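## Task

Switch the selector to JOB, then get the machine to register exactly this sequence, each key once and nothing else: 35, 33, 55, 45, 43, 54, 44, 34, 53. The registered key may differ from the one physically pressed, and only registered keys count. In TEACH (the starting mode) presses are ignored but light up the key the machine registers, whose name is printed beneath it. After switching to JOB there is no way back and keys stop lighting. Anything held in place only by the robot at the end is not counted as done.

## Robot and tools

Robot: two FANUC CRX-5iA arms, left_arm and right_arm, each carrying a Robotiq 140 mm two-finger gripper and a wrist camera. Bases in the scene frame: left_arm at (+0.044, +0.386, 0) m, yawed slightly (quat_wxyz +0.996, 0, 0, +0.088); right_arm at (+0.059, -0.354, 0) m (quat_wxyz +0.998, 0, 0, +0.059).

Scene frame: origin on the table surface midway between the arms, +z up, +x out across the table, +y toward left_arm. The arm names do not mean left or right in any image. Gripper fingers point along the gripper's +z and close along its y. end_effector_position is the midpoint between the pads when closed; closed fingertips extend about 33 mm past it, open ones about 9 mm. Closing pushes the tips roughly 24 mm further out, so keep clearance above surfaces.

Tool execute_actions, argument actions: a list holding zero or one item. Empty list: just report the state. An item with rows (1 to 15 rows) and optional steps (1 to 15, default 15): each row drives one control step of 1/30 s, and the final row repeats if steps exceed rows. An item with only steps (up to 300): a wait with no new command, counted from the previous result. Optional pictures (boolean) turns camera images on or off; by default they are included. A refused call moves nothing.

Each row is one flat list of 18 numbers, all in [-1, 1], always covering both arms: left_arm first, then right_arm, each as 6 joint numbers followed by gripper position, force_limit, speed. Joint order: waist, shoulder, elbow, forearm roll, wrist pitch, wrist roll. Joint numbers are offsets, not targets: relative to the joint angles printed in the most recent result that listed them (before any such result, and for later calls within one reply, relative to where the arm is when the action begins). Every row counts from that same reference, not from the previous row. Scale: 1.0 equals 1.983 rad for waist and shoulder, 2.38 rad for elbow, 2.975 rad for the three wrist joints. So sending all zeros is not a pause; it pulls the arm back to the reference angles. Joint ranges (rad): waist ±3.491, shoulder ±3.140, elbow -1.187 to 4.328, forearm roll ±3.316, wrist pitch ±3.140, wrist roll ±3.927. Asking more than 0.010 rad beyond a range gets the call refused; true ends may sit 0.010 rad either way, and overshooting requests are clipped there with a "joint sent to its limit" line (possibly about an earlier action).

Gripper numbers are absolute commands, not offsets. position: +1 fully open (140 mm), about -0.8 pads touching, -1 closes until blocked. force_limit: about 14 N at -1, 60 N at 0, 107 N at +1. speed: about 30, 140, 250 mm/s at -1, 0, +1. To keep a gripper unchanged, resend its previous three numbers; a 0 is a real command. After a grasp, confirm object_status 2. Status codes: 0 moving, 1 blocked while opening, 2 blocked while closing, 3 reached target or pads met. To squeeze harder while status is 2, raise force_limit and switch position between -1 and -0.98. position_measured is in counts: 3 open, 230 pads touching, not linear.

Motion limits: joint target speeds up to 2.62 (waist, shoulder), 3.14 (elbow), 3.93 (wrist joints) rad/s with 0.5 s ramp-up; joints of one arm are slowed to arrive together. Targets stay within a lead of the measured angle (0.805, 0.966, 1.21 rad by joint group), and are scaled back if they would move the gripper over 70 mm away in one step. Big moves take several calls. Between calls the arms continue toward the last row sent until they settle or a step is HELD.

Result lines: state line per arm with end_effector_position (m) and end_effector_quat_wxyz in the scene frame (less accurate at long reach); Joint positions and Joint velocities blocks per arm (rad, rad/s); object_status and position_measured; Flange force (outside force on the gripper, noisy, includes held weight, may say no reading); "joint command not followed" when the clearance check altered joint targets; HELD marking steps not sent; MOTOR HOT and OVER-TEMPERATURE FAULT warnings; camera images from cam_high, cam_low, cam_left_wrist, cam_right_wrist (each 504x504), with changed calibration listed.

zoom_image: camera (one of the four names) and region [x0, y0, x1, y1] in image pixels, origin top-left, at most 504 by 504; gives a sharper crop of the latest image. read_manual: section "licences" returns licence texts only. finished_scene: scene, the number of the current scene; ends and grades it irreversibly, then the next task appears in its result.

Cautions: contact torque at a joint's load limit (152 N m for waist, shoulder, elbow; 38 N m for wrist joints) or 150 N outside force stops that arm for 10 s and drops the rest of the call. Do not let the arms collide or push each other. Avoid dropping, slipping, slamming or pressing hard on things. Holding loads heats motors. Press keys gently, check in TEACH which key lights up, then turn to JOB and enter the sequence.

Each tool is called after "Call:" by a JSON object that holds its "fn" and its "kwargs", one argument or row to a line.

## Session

Call:
{"fn": "execute_actions", "kwargs": {
  "actions": []
}}

Scene clock: 0.00 s of 4800.00 s.
left_arm: end_effector_position=(+0.9323, +0.4319, +0.2916) position_measured=3 object_status=3 end_effector_quat_wxyz=(+0.193, +0.608, +0.280, +0.717) | right_arm: end_effector_position=(+0.5556, -0.2943, +0.2703) position_measured=3 object_status=3 end_effector_quat_wxyz=(-0.000, +0.998, +0.061, -0.002)
Joint positions: left_arm=[ 0.04   0.516 -0.194 -0.067  0.814  2.317] | right_arm=[ 0.264  0.137  0.22  -0.002 -1.658  1.311]
Joint velocities: left_arm=[ 0.    -0.001 -0.     0.    -0.     0.   ] | right_arm=[ 0.001 -0.001  0.001  0.     0.001  0.   ]
Flange force (N, the push that the arm receives, along the gripper's own x y z axes): no reading
camera_calibration (this result's frames):
cam_left_wrist: T_world_to_cam=[[-0.0189244, -0.617025, 0.786716, 0.0489438], [-0.106493, -0.781137, -0.615211, 0.629916], [0.994133, -0.0954223, -0.0509263, -0.687376], [0, 0, 0, 1]] pos_world=[0.751351, 0.45666, 0.314021]
cam_right_wrist: T_world_to_cam=[[0.150973, -0.988017, -0.032077, -0.365323], [-0.945247, -0.153783, 0.287853, 0.417276], [-0.289337, -0.0131374, -0.957137, 0.608857], [0, 0, 0, 1]] pos_world=[0.625748, -0.288776, 0.450927]

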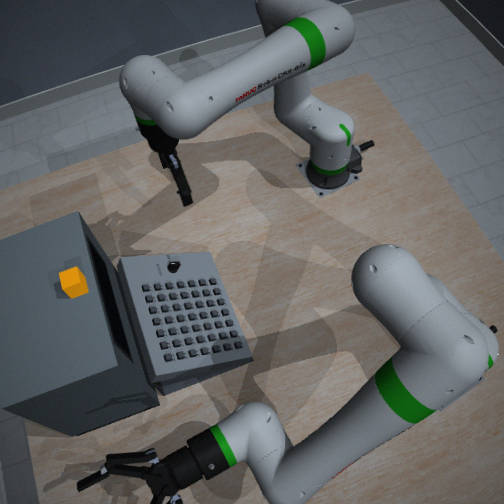

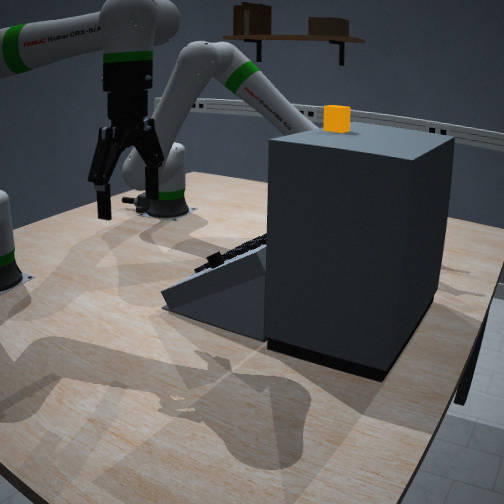

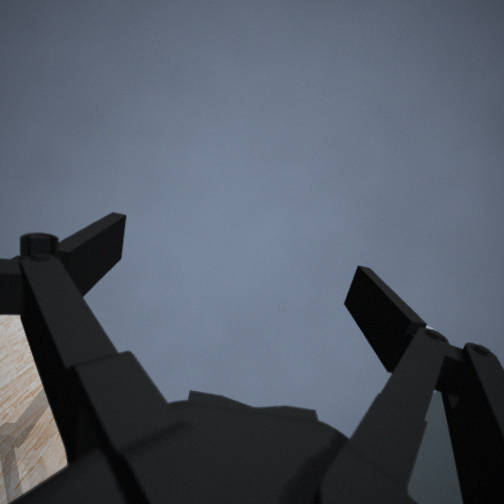

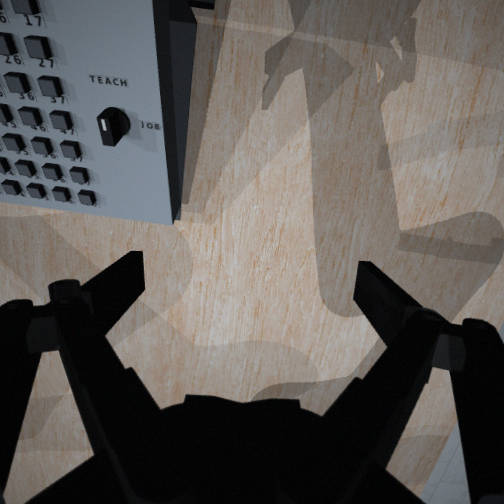

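Call:
{"fn": "zoom_image", "kwargs": {
  "camera": "cam_high",
  "region": [110, 240, 270, 400]
}}

Call:
{"fn": "zoom_image", "kwargs": {
  "camera": "cam_right_wrist",
  "region": [0, 0, 240, 240]
}}

Call:
{"fn": "zoom_image", "kwargs": {
  "camera": "cam_low",
  "region": [150, 220, 290, 360]
}}

Region (110, 240, 270, 400) of cam_high's 504x504 image, scaled by 3.150, with more detail than that image has.

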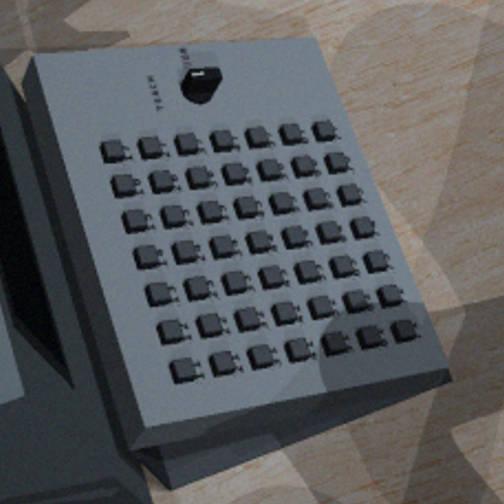

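Region (0, 0, 240, 240) of cam_right_wrist's 504x504 image, scaled by 2.100, with more detail than that image has.

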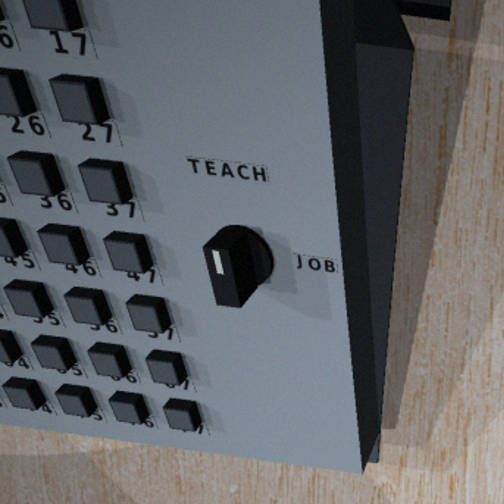

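Region (150, 220, 290, 360) of cam_low's 504x504 image, scaled by 3.600, with more detail than that image has.

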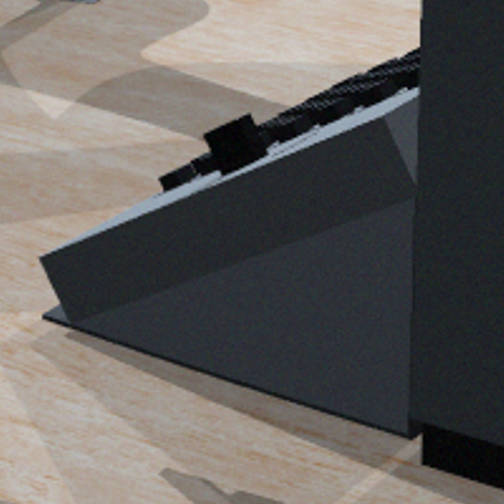

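Call:
{"fn": "zoom_image", "kwargs": {
  "camera": "cam_high",
  "region": [135, 250, 225, 340]
}}

Call:
{"fn": "zoom_image", "kwargs": {
  "camera": "cam_high",
  "region": [155, 290, 245, 380]
}}

Call:
{"fn": "zoom_image", "kwargs": {
  "camera": "cam_right_wrist",
  "region": [40, 60, 180, 200]
}}

Region (135, 250, 225, 340) of cam_high's 504x504 image, scaled by 5.600, with more detail than that image has.

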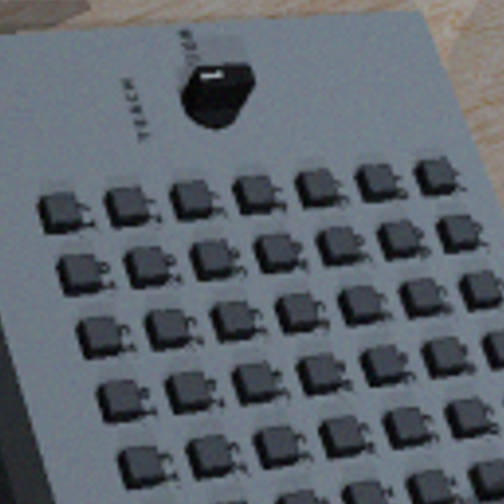

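Region (155, 290, 245, 380) of cam_high's 504x504 image, scaled by 5.600, with more detail than that image has.

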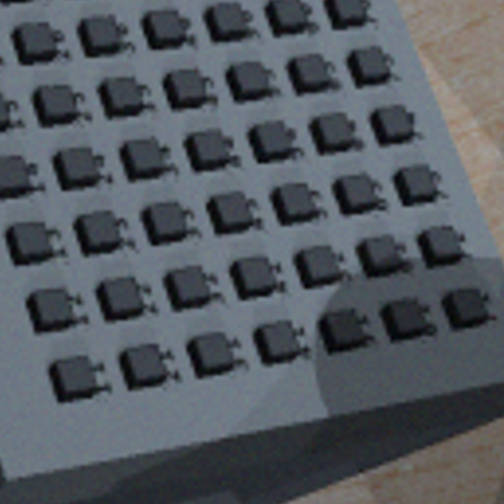

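Region (40, 60, 180, 200) of cam_right_wrist's 504x504 image, scaled by 3.600, with more detail than that image has.

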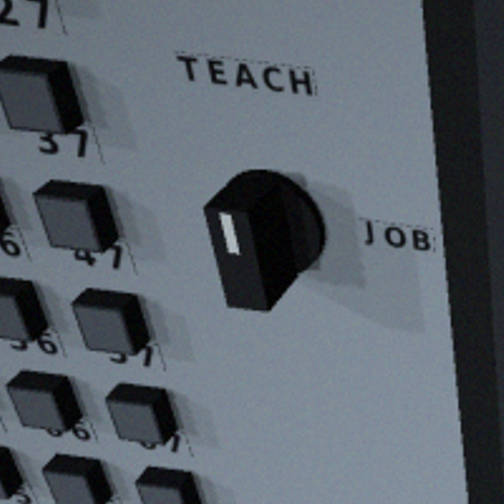

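Call:
{"fn": "zoom_image", "kwargs": {
  "camera": "cam_low",
  "region": [80, 150, 180, 250]
}}

Call:
{"fn": "zoom_image", "kwargs": {
  "camera": "cam_high",
  "region": [130, 130, 230, 230]
}}

Call:
{"fn": "zoom_image", "kwargs": {
  "camera": "cam_low",
  "region": [185, 225, 275, 315]
}}

Region (80, 150, 180, 250) of cam_low's 504x504 image, scaled by 5.040, with more detail than that image has.

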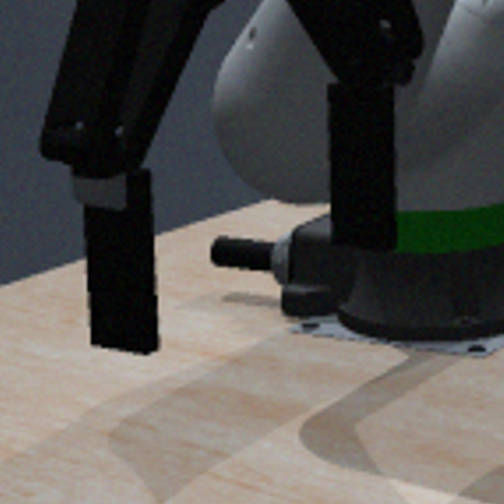

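Region (130, 130, 230, 230) of cam_high's 504x504 image, scaled by 5.040, with more detail than that image has.

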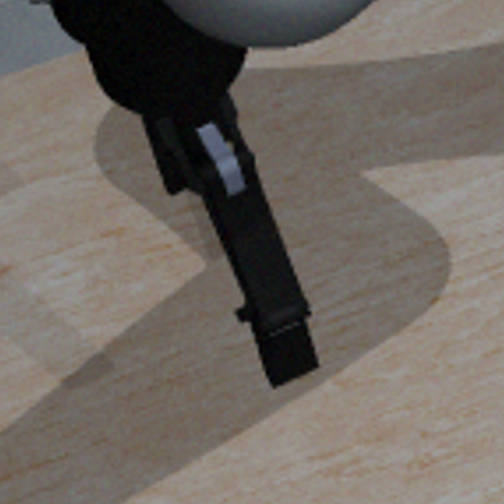

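Region (185, 225, 275, 315) of cam_low's 504x504 image, scaled by 5.600, with more detail than that image has.

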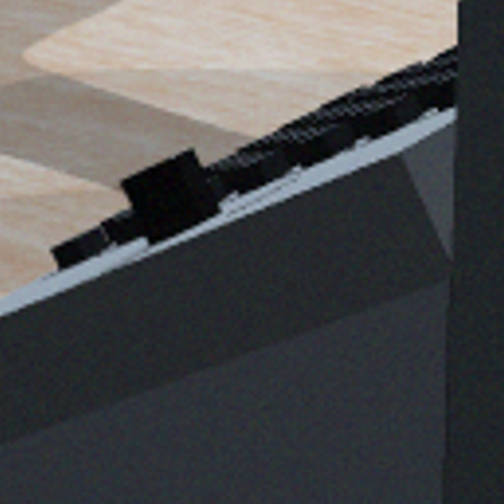

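Call:
{"fn": "execute_actions", "kwargs": {
  "actions": [
    {"rows": [[-0.09816,-0.02347,0.3237,0.02252,-0.83756,-0.13536,-1,0,1, 0.22027,-0.08986,-0.25761,0.16067,0.25728,-0.26081,-0.4,-0.6,0.5]], "steps": 15}
  ],
  "pictures": false
}}

Call:
{"fn": "execute_actions", "kwargs": {
  "actions": [
    {"steps": 36}
  ]
}}

Scene clock: 120.50 s of 4800.00 s.
left_arm: end_effector_position=(+1.0036, +0.3670, +0.3343) position_measured=187 object_status=0 end_effector_quat_wxyz=(+0.119, +0.752, +0.241, +0.602) | right_arm: end_effector_position=(+0.6048, -0.1928, +0.2097) position_measured=147 object_status=0 end_effector_quat_wxyz=(+0.035, +0.979, -0.001, +0.199)
Joint positions: left_arm=[-0.061  0.492  0.208 -0.032  0.035  2.108] | right_arm=[ 0.587  0.005 -0.234  0.353 -1.09   0.736]
Joint velocities: left_arm=[-0.252 -0.06   0.989  0.085 -2.59  -0.515] | right_arm=[ 0.747 -0.307 -1.048  0.813  1.299 -1.322]
Flange force (N, the push that the arm receives, along the gripper's own x y z axes): left_arm=no reading | right_arm=[-0.7 -6.9 3.2]
Steps of this call (steps 1 to 90: nothing new was sent; then 117.00 s passed at rest; steps 91 to 105: all 15 steps of this action). Readings (joint positions | what the end effector reports):
91: left_arm=[0.040 0.516 -0.193 -0.067 0.814 2.317] | right_arm=[0.264 0.137 0.220 -0.001 -1.657 1.311] | left_arm position_measured=3 object_status=0 | right_arm position_measured=3 object_status=0
92: left_arm=[0.040 0.516 -0.190 -0.067 0.808 2.315] | right_arm=[0.267 0.136 0.215 0.003 -1.651 1.305] | left_arm position_measured=12 object_status=0 | right_arm position_measured=10 object_status=0
94: left_arm=[0.033 0.515 -0.166 -0.065 0.770 2.303] | right_arm=[0.288 0.127 0.185 0.026 -1.614 1.267] | left_arm position_measured=38 object_status=0 | right_arm position_measured=31 object_status=0
98: left_arm=[0.005 0.508 -0.053 -0.055 0.590 2.244] | right_arm=[0.389 0.086 0.045 0.136 -1.438 1.088] | left_arm position_measured=92 object_status=0 | right_arm position_measured=73 object_status=0
105: the state above

Scene clock: 121.70 s of 4800.00 s.
left_arm: end_effector_position=(+0.6606, +0.2706, +0.2400) position_measured=233 object_status=3 end_effector_quat_wxyz=(-0.000, +0.983, +0.182, +0.001) | right_arm: end_effector_position=(+0.5999, -0.1312, +0.1941) position_measured=179 object_status=3 end_effector_quat_wxyz=(-0.003, +0.966, +0.012, +0.259)
Joint positions: left_arm=[-0.154  0.469  0.577 -0.    -1.676  1.915] | right_arm=[ 0.701 -0.041 -0.393  0.476 -0.892  0.535]
Joint velocities: left_arm=[-0.    -0.001  0.007 -0.    -0.035 -0.003] | right_arm=[-0. -0. -0. -0. -0.  0.]
Flange force (N, the push that the arm receives, along the gripper's own x y z axes): left_arm=[-5.1 -1.5 -1.7] | right_arm=[-1.7 -0.8 -0.2]
Steps of this call (steps 1 to 36: the robot went on to your last target). Readings (joint positions | what the end effector reports):
1: left_arm=[-0.069 0.490 0.240 -0.030 -0.051 2.091] | right_arm=[0.612 -0.005 -0.269 0.380 -1.047 0.692] | left_arm position_measured=200 object_status=0 | right_arm position_measured=157 object_status=0
2: left_arm=[-0.076 0.488 0.268 -0.027 -0.131 2.076] | right_arm=[0.636 -0.015 -0.302 0.405 -1.006 0.650] | left_arm position_measured=214 object_status=0 | right_arm position_measured=168 object_status=0
4: left_arm=[-0.088 0.485 0.315 -0.023 -0.274 2.052] | right_arm=[0.674 -0.030 -0.355 0.447 -0.939 0.583] | left_arm position_measured=233 object_status=0 | right_arm position_measured=179 object_status=0
8: left_arm=[-0.102 0.482 0.371 -0.018 -0.510 2.022] | right_arm=[0.700 -0.041 -0.392 0.476 -0.893 0.535] | left_arm position_measured=233 object_status=0 | right_arm position_measured=179 object_status=0
36: the state above
camera_calibration (this result's frames):
cam_left_wrist: T_world_to_cam=[[0.557385, -0.829261, 0.0405984, -0.159342], [-0.799299, -0.522734, 0.296431, 0.612165], [-0.224596, -0.197676, -0.954191, 0.614261], [0, 0, 0, 1]] pos_world=[0.716078, 0.309288, 0.411126]
cam_right_wrist: T_world_to_cam=[[0.0656903, -0.997756, -0.0129382, -0.167177], [-0.970431, -0.0608624, -0.233578, 0.634721], [0.232266, 0.0278995, -0.972252, 0.246238], [0, 0, 0, 1]] pos_world=[0.569742, -0.135041, 0.385499]

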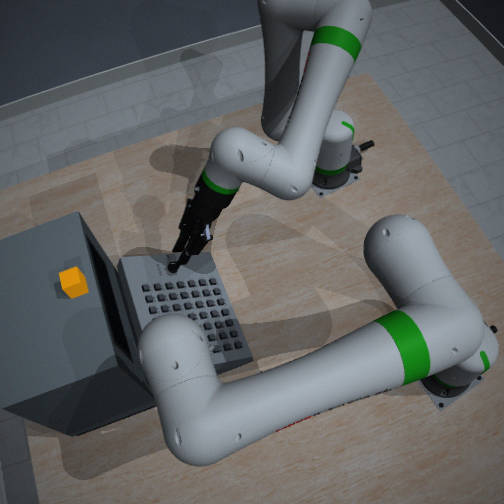

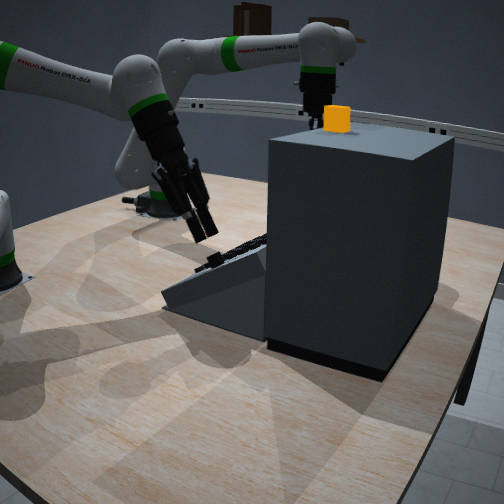

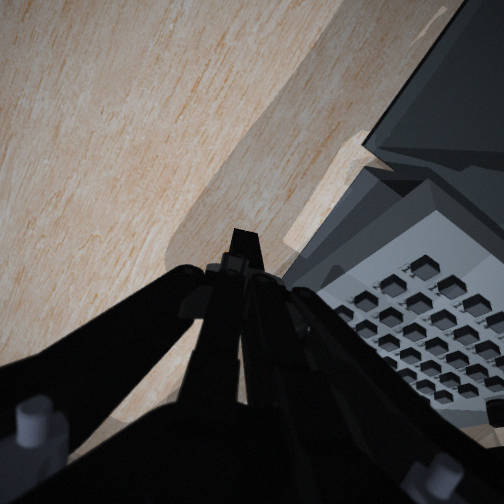

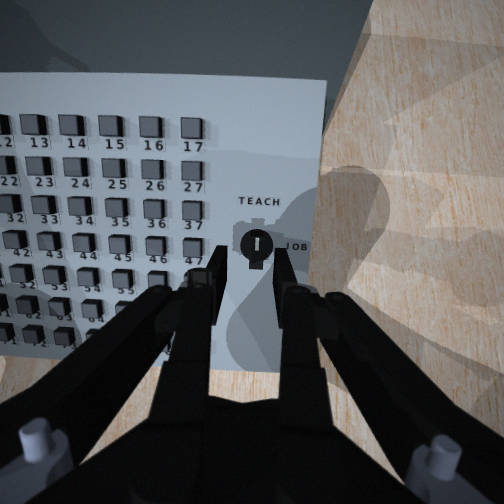

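Call:
{"fn": "zoom_image", "kwargs": {
  "camera": "cam_right_wrist",
  "region": [200, 200, 310, 310]
}}

Call:
{"fn": "zoom_image", "kwargs": {
  "camera": "cam_right_wrist",
  "region": [0, 100, 220, 320]
}}

Call:
{"fn": "zoom_image", "kwargs": {
  "camera": "cam_low",
  "region": [170, 200, 250, 280]
}}

Region (200, 200, 310, 310) of cam_right_wrist's 504x504 image, scaled by 4.582, with more detail than that image has.

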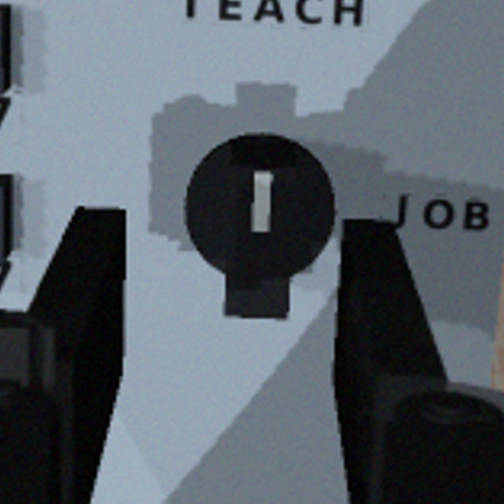

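Region (0, 100, 220, 320) of cam_right_wrist's 504x504 image, scaled by 2.291, with more detail than that image has.

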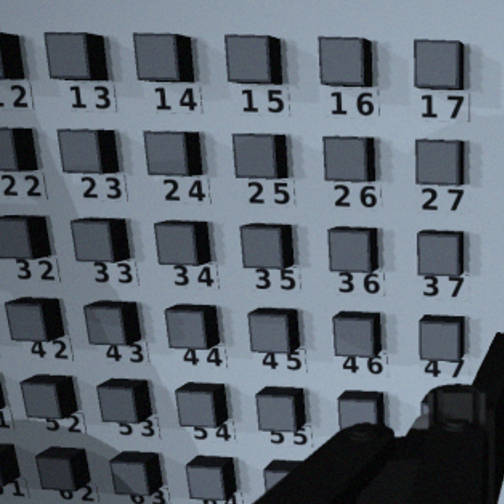

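Region (170, 200, 250, 280) of cam_low's 504x504 image, scaled by 6.300, with more detail than that image has.

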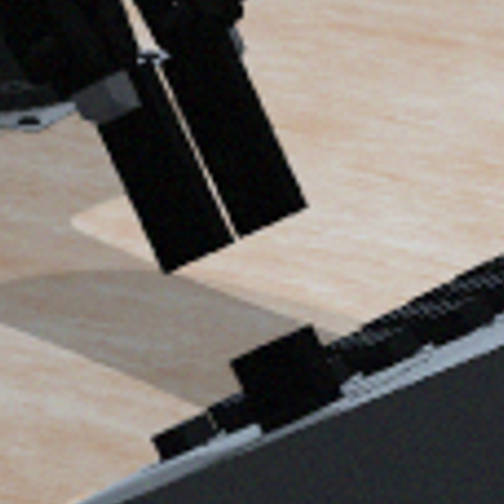

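Call:
{"fn": "execute_actions", "kwargs": {
  "actions": [],
  "pictures": false
}}

Scene clock: 211.13 s of 4800.00 s.
left_arm: end_effector_position=(+0.6603, +0.2706, +0.2401) position_measured=233 object_status=3 end_effector_quat_wxyz=(-0.000, +0.983, +0.182, +0.000) | right_arm: end_effector_position=(+0.5999, -0.1312, +0.1941) position_measured=179 object_status=3 end_effector_quat_wxyz=(-0.003, +0.966, +0.012, +0.259)
Joint positions: left_arm=[-0.154  0.469  0.577 -0.    -1.677  1.915] | right_arm=[ 0.701 -0.041 -0.393  0.476 -0.892  0.535]
Joint velocities: left_arm=[-0.    -0.001 -0.001 -0.     0.    -0.   ] | right_arm=[ 0.001  0.001  0.    -0.     0.    -0.   ]
Flange force (N, the push that the arm receives, along the gripper's own x y z axes): left_arm=[1.9 -0.7 0.7] | right_arm=[-2.9 -0.1 -1.2]
Steps of this call (steps 1 to 30: the robot went on to your last target; steps 31 to 90: nothing new was sent; then 86.43 s passed at rest). Readings (joint positions | what the end effector reports):
1: left_arm=[-0.154 0.469 0.577 -0.000 -1.677 1.915] | right_arm=[0.701 -0.041 -0.393 0.476 -0.892 0.535] | left_arm position_measured=233 object_status=3 | right_arm position_measured=179 object_status=3
2: left_arm=[-0.154 0.469 0.577 -0.000 -1.677 1.915] | right_arm=[0.701 -0.041 -0.393 0.476 -0.892 0.535] | left_arm position_measured=233 object_status=3 | right_arm position_measured=179 object_status=3
4: left_arm=[-0.154 0.469 0.577 -0.000 -1.677 1.915] | right_arm=[0.701 -0.041 -0.393 0.476 -0.892 0.535] | left_arm position_measured=233 object_status=3 | right_arm position_measured=179 object_status=3
8: left_arm=[-0.154 0.469 0.577 -0.000 -1.677 1.915] | right_arm=[0.701 -0.041 -0.393 0.476 -0.892 0.535] | left_arm position_measured=233 object_status=3 | right_arm position_measured=179 object_status=3
90: the state above
All arms were judged still, so your last target was given up. Only a new action makes them travel on or press farther. Fingers that are still opening or closing keep moving.

Call:
{"fn": "execute_actions", "kwargs": {
  "actions": [
    {"rows": [[-0.17126,0.04653,-0.00959,0,0.03869,-0.00094,-1,0,1, -0.0245,0.03504,-0.013,0.00874,0.03678,-0.00354,-0.4,-0.6,0.5]], "steps": 15}
  ],
  "pictures": false
}}

Call:
{"fn": "execute_actions", "kwargs": {
  "actions": [
    {"steps": 11}
  ]
}}

Scene clock: 279.30 s of 4800.00 s.
left_arm: end_effector_position=(+0.6336, +0.0992, +0.1849) position_measured=233 object_status=3 end_effector_quat_wxyz=(-0.000, +0.999, +0.044, +0.000) | right_arm: end_effector_position=(+0.6222, -0.1352, +0.1549) position_measured=179 object_status=3 end_effector_quat_wxyz=(-0.003, +0.966, +0.012, +0.259)
Joint positions: left_arm=[-0.431  0.545  0.558 -0.    -1.584  1.912] | right_arm=[ 0.652  0.028 -0.424  0.502 -0.783  0.524]
Joint velocities: left_arm=[-0.637  0.172 -0.043  0.     0.215 -0.004] | right_arm=[ 0.001  0.     0.    -0.001  0.     0.   ]
Flange force (N, the push that the arm receives, along the gripper's own x y z axes): left_arm=[3.1 -0.1 3.2] | right_arm=[0.0 -1.6 1.0]
Steps of this call (steps 1 to 90: nothing new was sent; then 64.67 s passed at rest; steps 91 to 105: all 15 steps of this action). Readings (joint positions | what the end effector reports):
91: left_arm=[-0.155 0.470 0.577 -0.000 -1.677 1.915] | right_arm=[0.700 -0.041 -0.393 0.477 -0.892 0.535] | left_arm position_measured=233 object_status=3 | right_arm position_measured=179 object_status=3
92: left_arm=[-0.158 0.471 0.577 -0.000 -1.677 1.915] | right_arm=[0.698 -0.038 -0.394 0.478 -0.885 0.534] | left_arm position_measured=233 object_status=3 | right_arm position_measured=179 object_status=3
94: left_arm=[-0.184 0.477 0.575 -0.000 -1.668 1.914] | right_arm=[0.681 -0.014 -0.405 0.487 -0.848 0.530] | left_arm position_measured=233 object_status=3 | right_arm position_measured=179 object_status=3
98: left_arm=[-0.276 0.502 0.569 -0.000 -1.636 1.914] | right_arm=[0.653 0.027 -0.423 0.502 -0.784 0.524] | left_arm position_measured=233 object_status=3 | right_arm position_measured=179 object_status=3
105: the state above

Scene clock: 279.67 s of 4800.00 s.
left_arm: end_effector_position=(+0.6201, +0.0609, +0.1721) position_measured=233 object_status=3 end_effector_quat_wxyz=(-0.000, +1.000, +0.012, +0.000) | right_arm: end_effector_position=(+0.6222, -0.1352, +0.1548) position_measured=179 object_status=3 end_effector_quat_wxyz=(-0.003, +0.966, +0.012, +0.259)
Joint positions: left_arm=[-0.494  0.562  0.554 -0.    -1.562  1.912] | right_arm=[ 0.652  0.028 -0.424  0.502 -0.783  0.524]
Joint velocities: left_arm=[-0.002 -0.    -0.001 -0.    -0.    -0.   ] | right_arm=[-0.001  0.001  0.    -0.    -0.001  0.   ]
Flange force (N, the push that the arm receives, along the gripper's own x y z axes): left_arm=[3.0 0.2 2.6] | right_arm=[-1.4 -0.8 1.2]
Steps of this call (steps 1 to 11: the robot went on to your last target). Readings (joint positions | what the end effector reports):
1: left_arm=[-0.451 0.550 0.557 -0.000 -1.577 1.912] | right_arm=[0.652 0.028 -0.424 0.502 -0.783 0.524] | left_arm position_measured=233 object_status=3 | right_arm position_measured=179 object_status=3
2: left_arm=[-0.469 0.555 0.556 -0.000 -1.571 1.912] | right_arm=[0.652 0.028 -0.424 0.502 -0.783 0.524] | left_arm position_measured=233 object_status=3 | right_arm position_measured=179 object_status=3
4: left_arm=[-0.490 0.561 0.554 -0.000 -1.564 1.912] | right_arm=[0.652 0.028 -0.424 0.502 -0.783 0.524] | left_arm position_measured=233 object_status=3 | right_arm position_measured=179 object_status=3
8: left_arm=[-0.494 0.562 0.554 -0.000 -1.562 1.912] | right_arm=[0.652 0.028 -0.424 0.502 -0.783 0.524] | left_arm position_measured=233 object_status=3 | right_arm position_measured=179 object_status=3
11: the state above
camera_calibration (this result's frames):
cam_left_wrist: T_world_to_cam=[[0.246521, -0.968304, 0.0401769, -0.106541], [-0.928187, -0.223977, 0.297157, 0.551938], [-0.27874, -0.110547, -0.953983, 0.527123], [0, 0, 0, 1]] pos_world=[0.685496, 0.0787295, 0.343134]
cam_right_wrist: T_world_to_cam=[[0.0654801, -0.997772, -0.0128053, -0.173004], [-0.970465, -0.0606916, -0.233482, 0.646968], [0.232184, 0.0277155, -0.972277, 0.203078], [0, 0, 0, 1]] pos_world=[0.592037, -0.138981, 0.346288]

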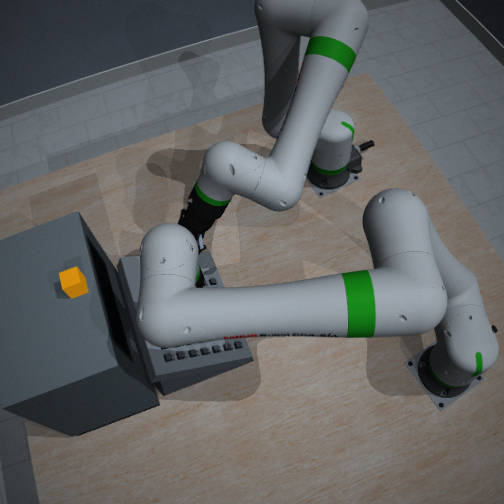

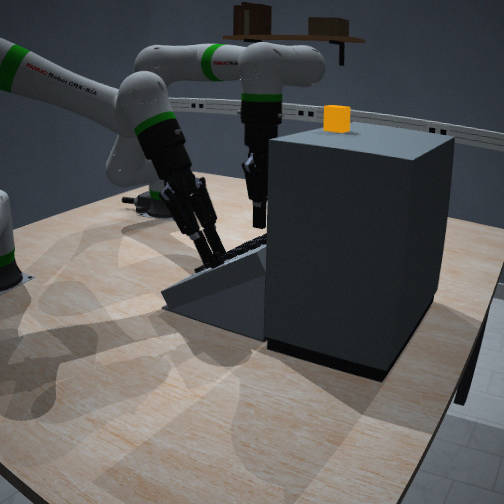

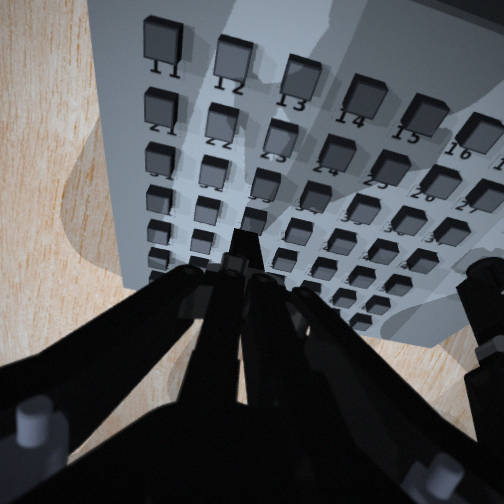

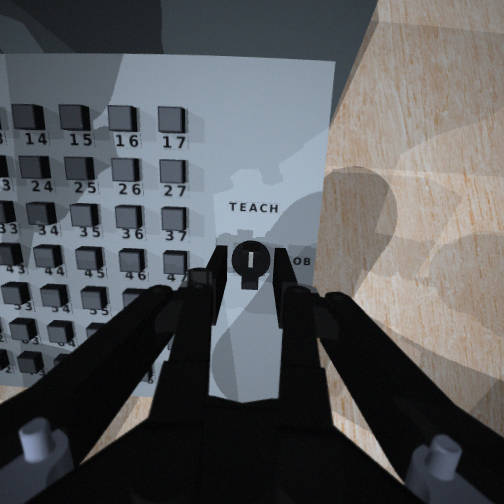

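Call:
{"fn": "zoom_image", "kwargs": {
  "camera": "cam_left_wrist",
  "region": [190, 160, 320, 290]
}}

Call:
{"fn": "zoom_image", "kwargs": {
  "camera": "cam_left_wrist",
  "region": [130, 0, 330, 200]
}}

Call:
{"fn": "zoom_image", "kwargs": {
  "camera": "cam_left_wrist",
  "region": [130, 170, 260, 300]
}}

Call:
{"fn": "zoom_image", "kwargs": {
  "camera": "cam_left_wrist",
  "region": [300, 150, 480, 330]
}}

Call:
{"fn": "zoom_image", "kwargs": {
  "camera": "cam_right_wrist",
  "region": [200, 210, 300, 310]
}}

Region (190, 160, 320, 290) of cam_left_wrist's 504x504 image, scaled by 3.877, with more detail than that image has.

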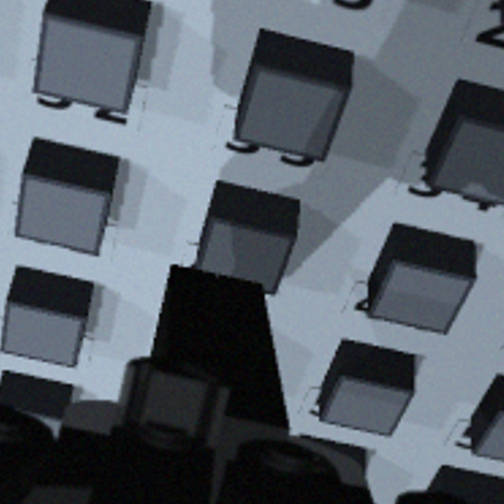

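Region (130, 0, 330, 200) of cam_left_wrist's 504x504 image, scaled by 2.520, with more detail than that image has.

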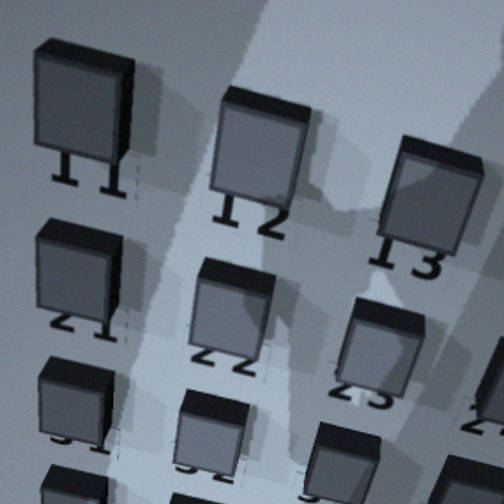

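Region (130, 170, 260, 300) of cam_left_wrist's 504x504 image, scaled by 3.877, with more detail than that image has.

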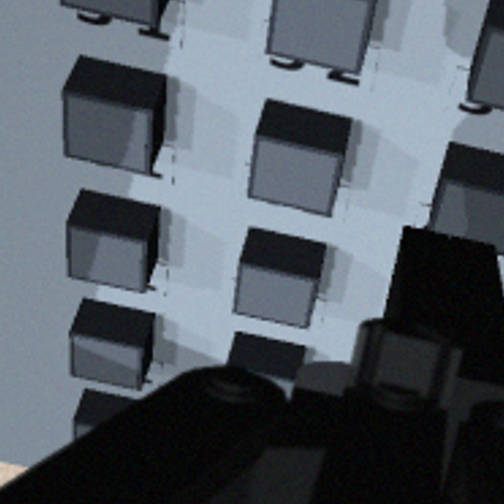

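Region (300, 150, 480, 330) of cam_left_wrist's 504x504 image, scaled by 2.800, with more detail than that image has.

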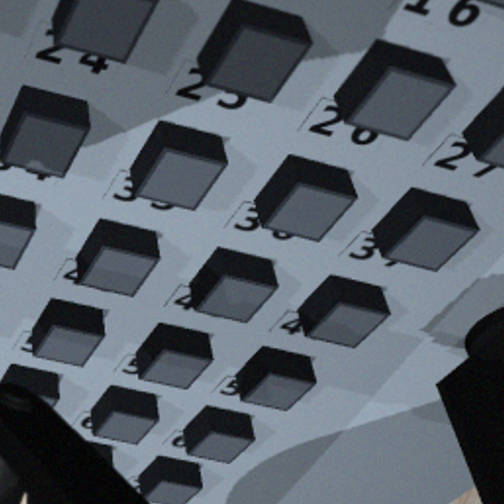

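Region (200, 210, 300, 310) of cam_right_wrist's 504x504 image, scaled by 5.040, with more detail than that image has.

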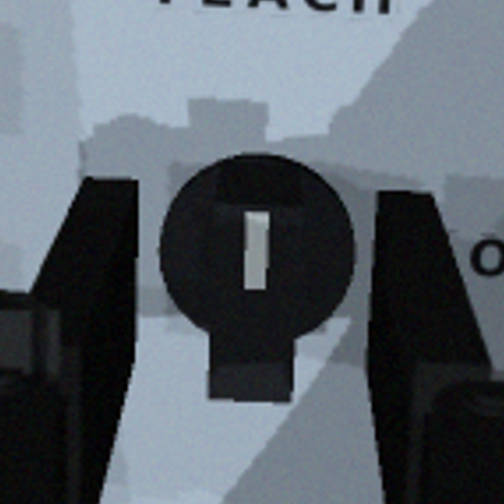

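Call:
{"fn": "execute_actions", "kwargs": {
  "actions": [
    {"rows": [[-0.0015,0.0012,-0.002,0,0.0024,0.001,-1,0,1, 0,0,0,0,0,0,-0.4,-0.6,0.5],[-0.0028,0.0026,-0.0045,0,0.0053,0.0019,-1,0,1, 0,0,0,0,0,0,-0.4,-0.6,0.5],[-0.0038,0.004,-0.007,0,0.0083,0.0025,-1,0,1, 0,0,0,0,0,0,-0.4,-0.6,0.5],[-0.003802,0.0047,-0.0096,0,0.0108,0.002534,-1,0,1, 0,0,0,0,0,0,-0.4,-0.6,0.5],[-0.003802,0.005085,-0.012261,0,0.013198,0.002534,-1,0,1, 0,0,0,0,0,0,-0.4,-0.6,0.5]], "steps": 12}
  ]
}}

Call:
{"fn": "execute_actions", "kwargs": {
  "actions": [
    {"rows": [[0,0.00005,-0.00068,0,0.00058,0,-1,0,1, 0,0,0,0,0,0,-0.4,-0.6,0.5]], "steps": 7}
  ]
}}

Scene clock: 400.07 s of 4800.00 s.
left_arm: end_effector_position=(+0.6205, +0.0557, +0.1531) position_measured=233 object_status=3 end_effector_quat_wxyz=(-0.000, +1.000, +0.012, +0.001) | right_arm: end_effector_position=(+0.6222, -0.1352, +0.1548) position_measured=179 object_status=3 end_effector_quat_wxyz=(-0.003, +0.966, +0.012, +0.259)
Joint positions: left_arm=[-0.501  0.572  0.525 -0.    -1.523  1.919] | right_arm=[ 0.652  0.028 -0.424  0.502 -0.783  0.524]
Joint velocities: left_arm=[ 0.001  0.001 -0.002 -0.     0.002  0.002] | right_arm=[ 0.001 -0.     0.     0.    -0.    -0.   ]
Flange force (N, the push that the arm receives, along the gripper's own x y z axes): left_arm=[7.6 3.6 -5.9] | right_arm=[-3.2 -0.6 -0.1]
Steps of this call (steps 1 to 30: the robot went on to your last target; steps 31 to 90: nothing new was sent; then 117.00 s passed at rest; steps 91 to 102: all 12 steps of this action). Readings (joint positions | what the end effector reports):
91: left_arm=[-0.494 0.562 0.554 -0.000 -1.562 1.912] | right_arm=[0.652 0.028 -0.424 0.502 -0.783 0.524] | left_arm position_measured=233 object_status=3 | right_arm position_measured=179 object_status=3
92: left_arm=[-0.495 0.563 0.552 -0.000 -1.559 1.913] | right_arm=[0.652 0.028 -0.424 0.502 -0.783 0.524] | left_arm position_measured=233 object_status=3 | right_arm position_measured=179 object_status=3
94: left_arm=[-0.499 0.567 0.543 -0.000 -1.547 1.917] | right_arm=[0.652 0.028 -0.424 0.502 -0.783 0.524] | left_arm position_measured=233 object_status=3 | right_arm position_measured=179 object_status=3
98: left_arm=[-0.501 0.572 0.526 -0.000 -1.525 1.919] | right_arm=[0.652 0.028 -0.424 0.502 -0.783 0.524] | left_arm position_measured=233 object_status=3 | right_arm position_measured=179 object_status=3
102: the state above
camera_calibration (this result's frames):
cam_left_wrist: T_world_to_cam=[[0.246512, -0.968305, 0.0402224, -0.110993], [-0.92823, -0.223972, 0.297029, 0.556837], [-0.278606, -0.110557, -0.954021, 0.508473], [0, 0, 0, 1]] pos_world=[0.685898, 0.0734559, 0.324161]
cam_right_wrist: T_world_to_cam=[[0.0654661, -0.997772, -0.0128227, -0.172993], [-0.97047, -0.0606744, -0.233466, 0.646965], [0.232168, 0.0277281, -0.97228, 0.203085], [0, 0, 0, 1]] pos_world=[0.592036, -0.138984, 0.346282]

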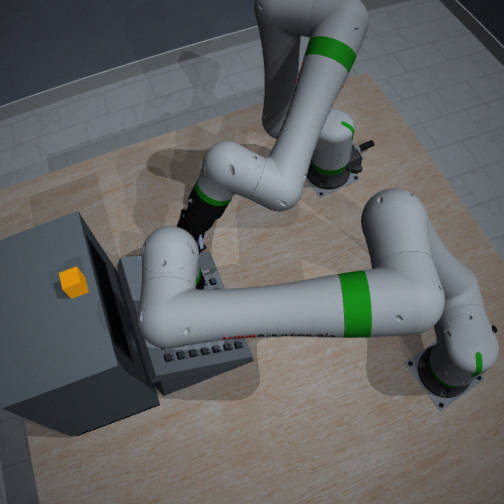

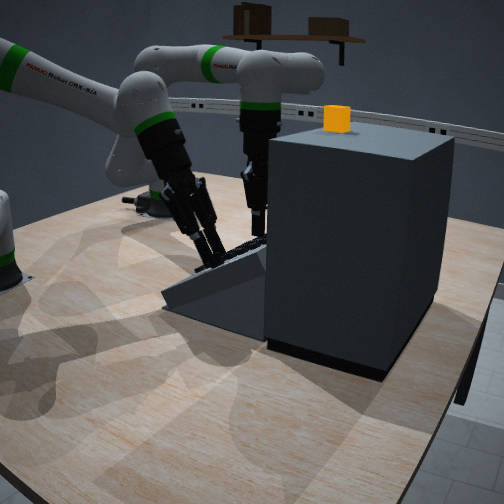

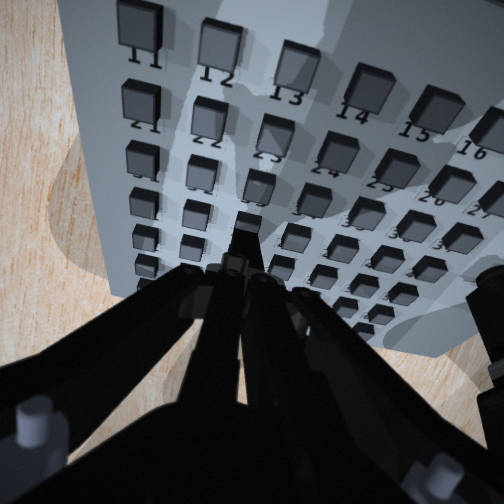

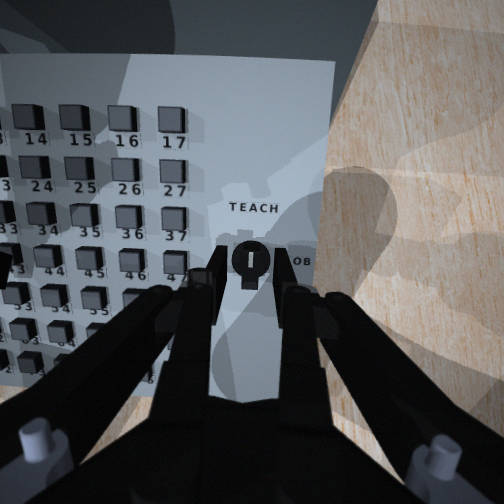

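Scene clock: 400.30 s of 4800.00 s.
left_arm: end_effector_position=(+0.6206, +0.0557, +0.1524) position_measured=233 object_status=3 end_effector_quat_wxyz=(-0.000, +1.000, +0.012, +0.001) | right_arm: end_effector_position=(+0.6222, -0.1352, +0.1548) position_measured=179 object_status=3 end_effector_quat_wxyz=(-0.003, +0.966, +0.012, +0.259)
Joint positions: left_arm=[-0.501  0.572  0.523 -0.    -1.521  1.919] | right_arm=[ 0.652  0.028 -0.424  0.502 -0.783  0.524]
Joint velocities: left_arm=[ 0.    -0.001 -0.001  0.     0.001 -0.   ] | right_arm=[ 0. -0. -0.  0. -0. -0.]
Flange force (N, the push that the arm receives, along the gripper's own x y z axes): left_arm=[4.6 0.2 -3.3] | right_arm=[1.0 -0.8 -0.2]
Steps of this call (steps 1 to 7: all 7 steps of this action). Readings (joint positions | what the end effector reports):
1: left_arm=[-0.501 0.572 0.525 -0.000 -1.523 1.919] | right_arm=[0.652 0.028 -0.424 0.502 -0.783 0.524] | left_arm position_measured=233 object_status=3 | right_arm position_measured=179 object_status=3
2: left_arm=[-0.501 0.572 0.524 -0.000 -1.522 1.919] | right_arm=[0.652 0.028 -0.424 0.502 -0.783 0.524] | left_arm position_measured=233 object_status=3 | right_arm position_measured=179 object_status=3
4: left_arm=[-0.501 0.572 0.523 -0.000 -1.521 1.919] | right_arm=[0.652 0.028 -0.424 0.502 -0.783 0.524] | left_arm position_measured=233 object_status=3 | right_arm position_measured=179 object_status=3
7: the state above
camera_calibration (this result's frames):
cam_left_wrist: T_world_to_cam=[[0.246501, -0.968306, 0.040252, -0.110974], [-0.928247, -0.223958, 0.296985, 0.557076], [-0.278558, -0.110571, -0.954033, 0.507749], [0, 0, 0, 1]] pos_world=[0.685897, 0.0734474, 0.323433]
cam_right_wrist: T_world_to_cam=[[0.0654659, -0.997772, -0.0128228, -0.172992], [-0.97047, -0.0606742, -0.233466, 0.646965], [0.232168, 0.0277282, -0.97228, 0.203085], [0, 0, 0, 1]] pos_world=[0.592036, -0.138984, 0.346282]

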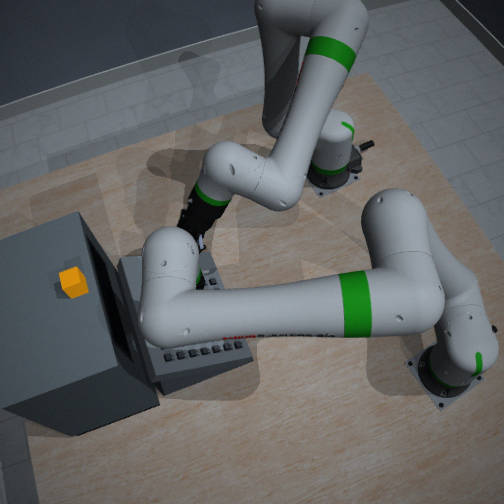

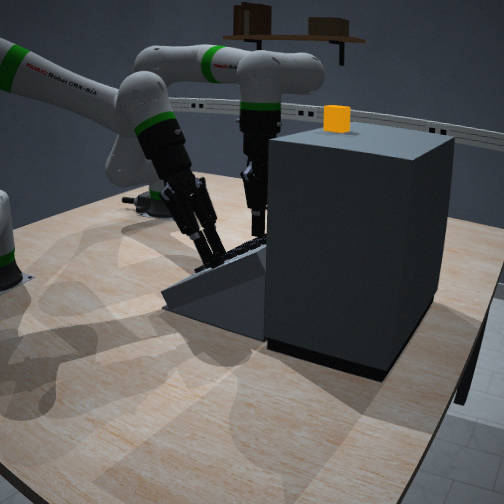

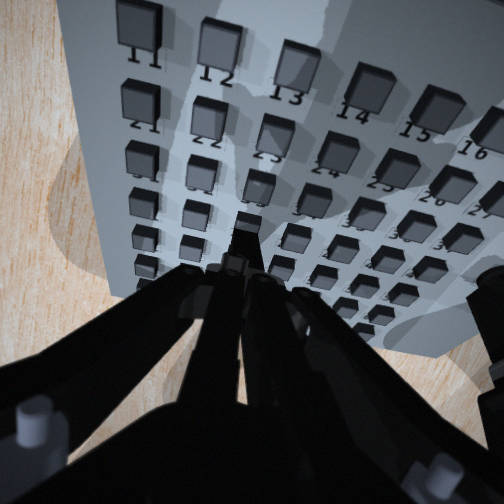

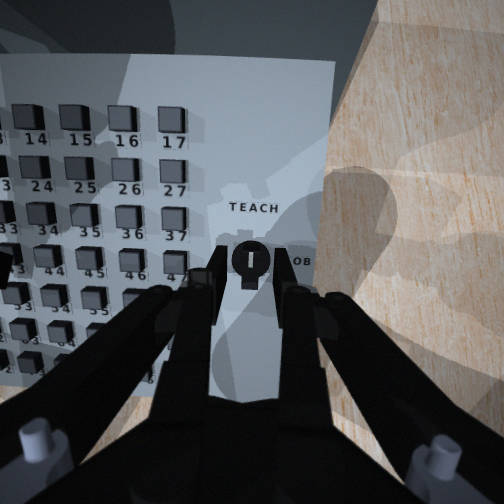

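Call:
{"fn": "execute_actions", "kwargs": {
  "actions": []
}}

Scene clock: 424.07 s of 4800.00 s.
left_arm: end_effector_position=(+0.6205, +0.0557, +0.1524) position_measured=233 object_status=3 end_effector_quat_wxyz=(-0.000, +1.000, +0.012, +0.001) | right_arm: end_effector_position=(+0.6222, -0.1352, +0.1548) position_measured=179 object_status=3 end_effector_quat_wxyz=(-0.003, +0.966, +0.012, +0.259)
Joint positions: left_arm=[-0.501  0.572  0.523 -0.    -1.521  1.919] | right_arm=[ 0.652  0.028 -0.424  0.502 -0.783  0.524]
Joint velocities: left_arm=[-0.    -0.001 -0.001  0.    -0.001 -0.   ] | right_arm=[ 0.001 -0.    -0.001 -0.001 -0.     0.001]
Flange force (N, the push that the arm receives, along the gripper's own x y z axes): left_arm=[3.6 1.0 -4.1] | right_arm=[-1.4 -0.6 1.2]
Steps of this call (steps 1 to 15: the robot went on to your last target; steps 16 to 90: nothing new was sent; then 20.77 s passed at rest). Readings (joint positions | what the end effector reports):
1: left_arm=[-0.501 0.572 0.523 -0.000 -1.521 1.919] | right_arm=[0.652 0.028 -0.424 0.502 -0.783 0.524] | left_arm position_measured=233 object_status=3 | right_arm position_measured=179 object_status=3
2: left_arm=[-0.501 0.572 0.523 -0.000 -1.521 1.919] | right_arm=[0.652 0.028 -0.424 0.502 -0.783 0.524] | left_arm position_measured=233 object_status=3 | right_arm position_measured=179 object_status=3
4: left_arm=[-0.501 0.572 0.523 -0.000 -1.521 1.919] | right_arm=[0.652 0.028 -0.424 0.502 -0.783 0.524] | left_arm position_measured=233 object_status=3 | right_arm position_measured=179 object_status=3
8: left_arm=[-0.501 0.572 0.523 -0.000 -1.521 1.919] | right_arm=[0.652 0.028 -0.424 0.502 -0.783 0.524] | left_arm position_measured=233 object_status=3 | right_arm position_measured=179 object_status=3
90: the state above
All arms were judged still, so your last target was given up. Only a new action makes them travel on or press farther. Fingers that are still opening or closing keep moving.
camera_calibration (this result's frames):
cam_left_wrist: T_world_to_cam=[[0.246503, -0.968307, 0.0402267, -0.110964], [-0.928234, -0.223962, 0.297023, 0.557064], [-0.2786, -0.110557, -0.954023, 0.507739], [0, 0, 0, 1]] pos_world=[0.685895, 0.073448, 0.323398]
cam_right_wrist: T_world_to_cam=[[0.0654659, -0.997772, -0.0128229, -0.172992], [-0.97047, -0.0606742, -0.233466, 0.646965], [0.232168, 0.0277283, -0.97228, 0.203085], [0, 0, 0, 1]] pos_world=[0.592036, -0.138984, 0.346282]

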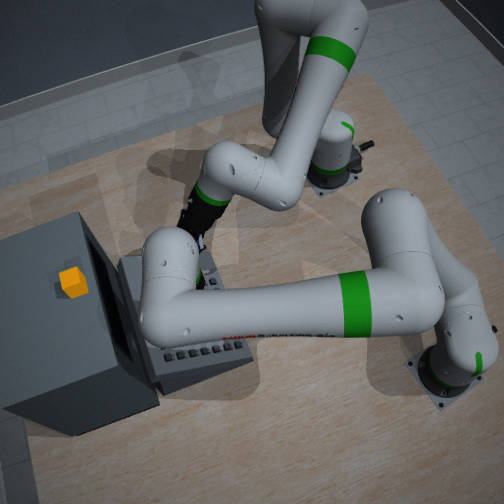

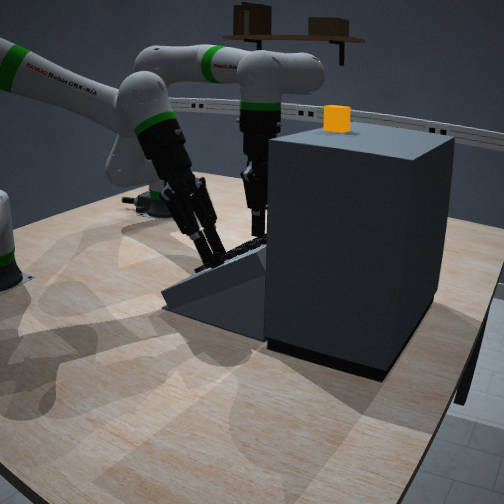

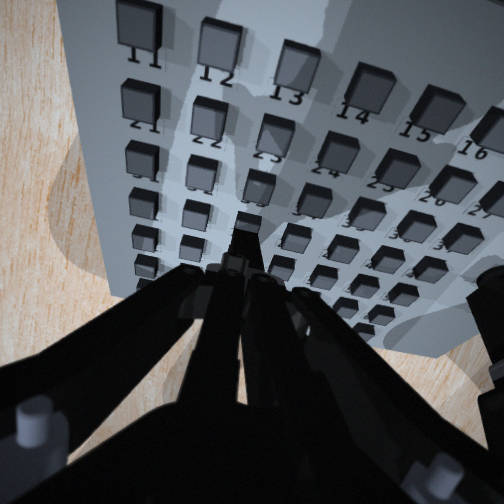

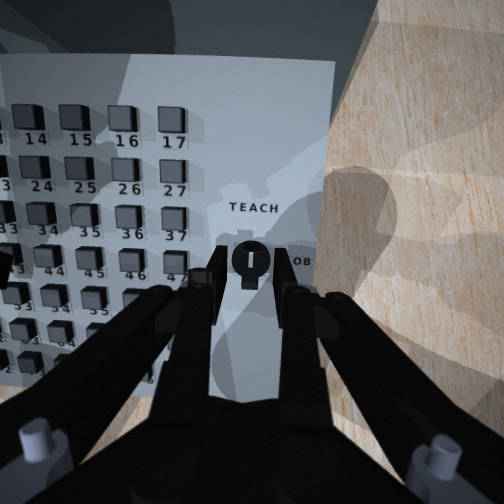

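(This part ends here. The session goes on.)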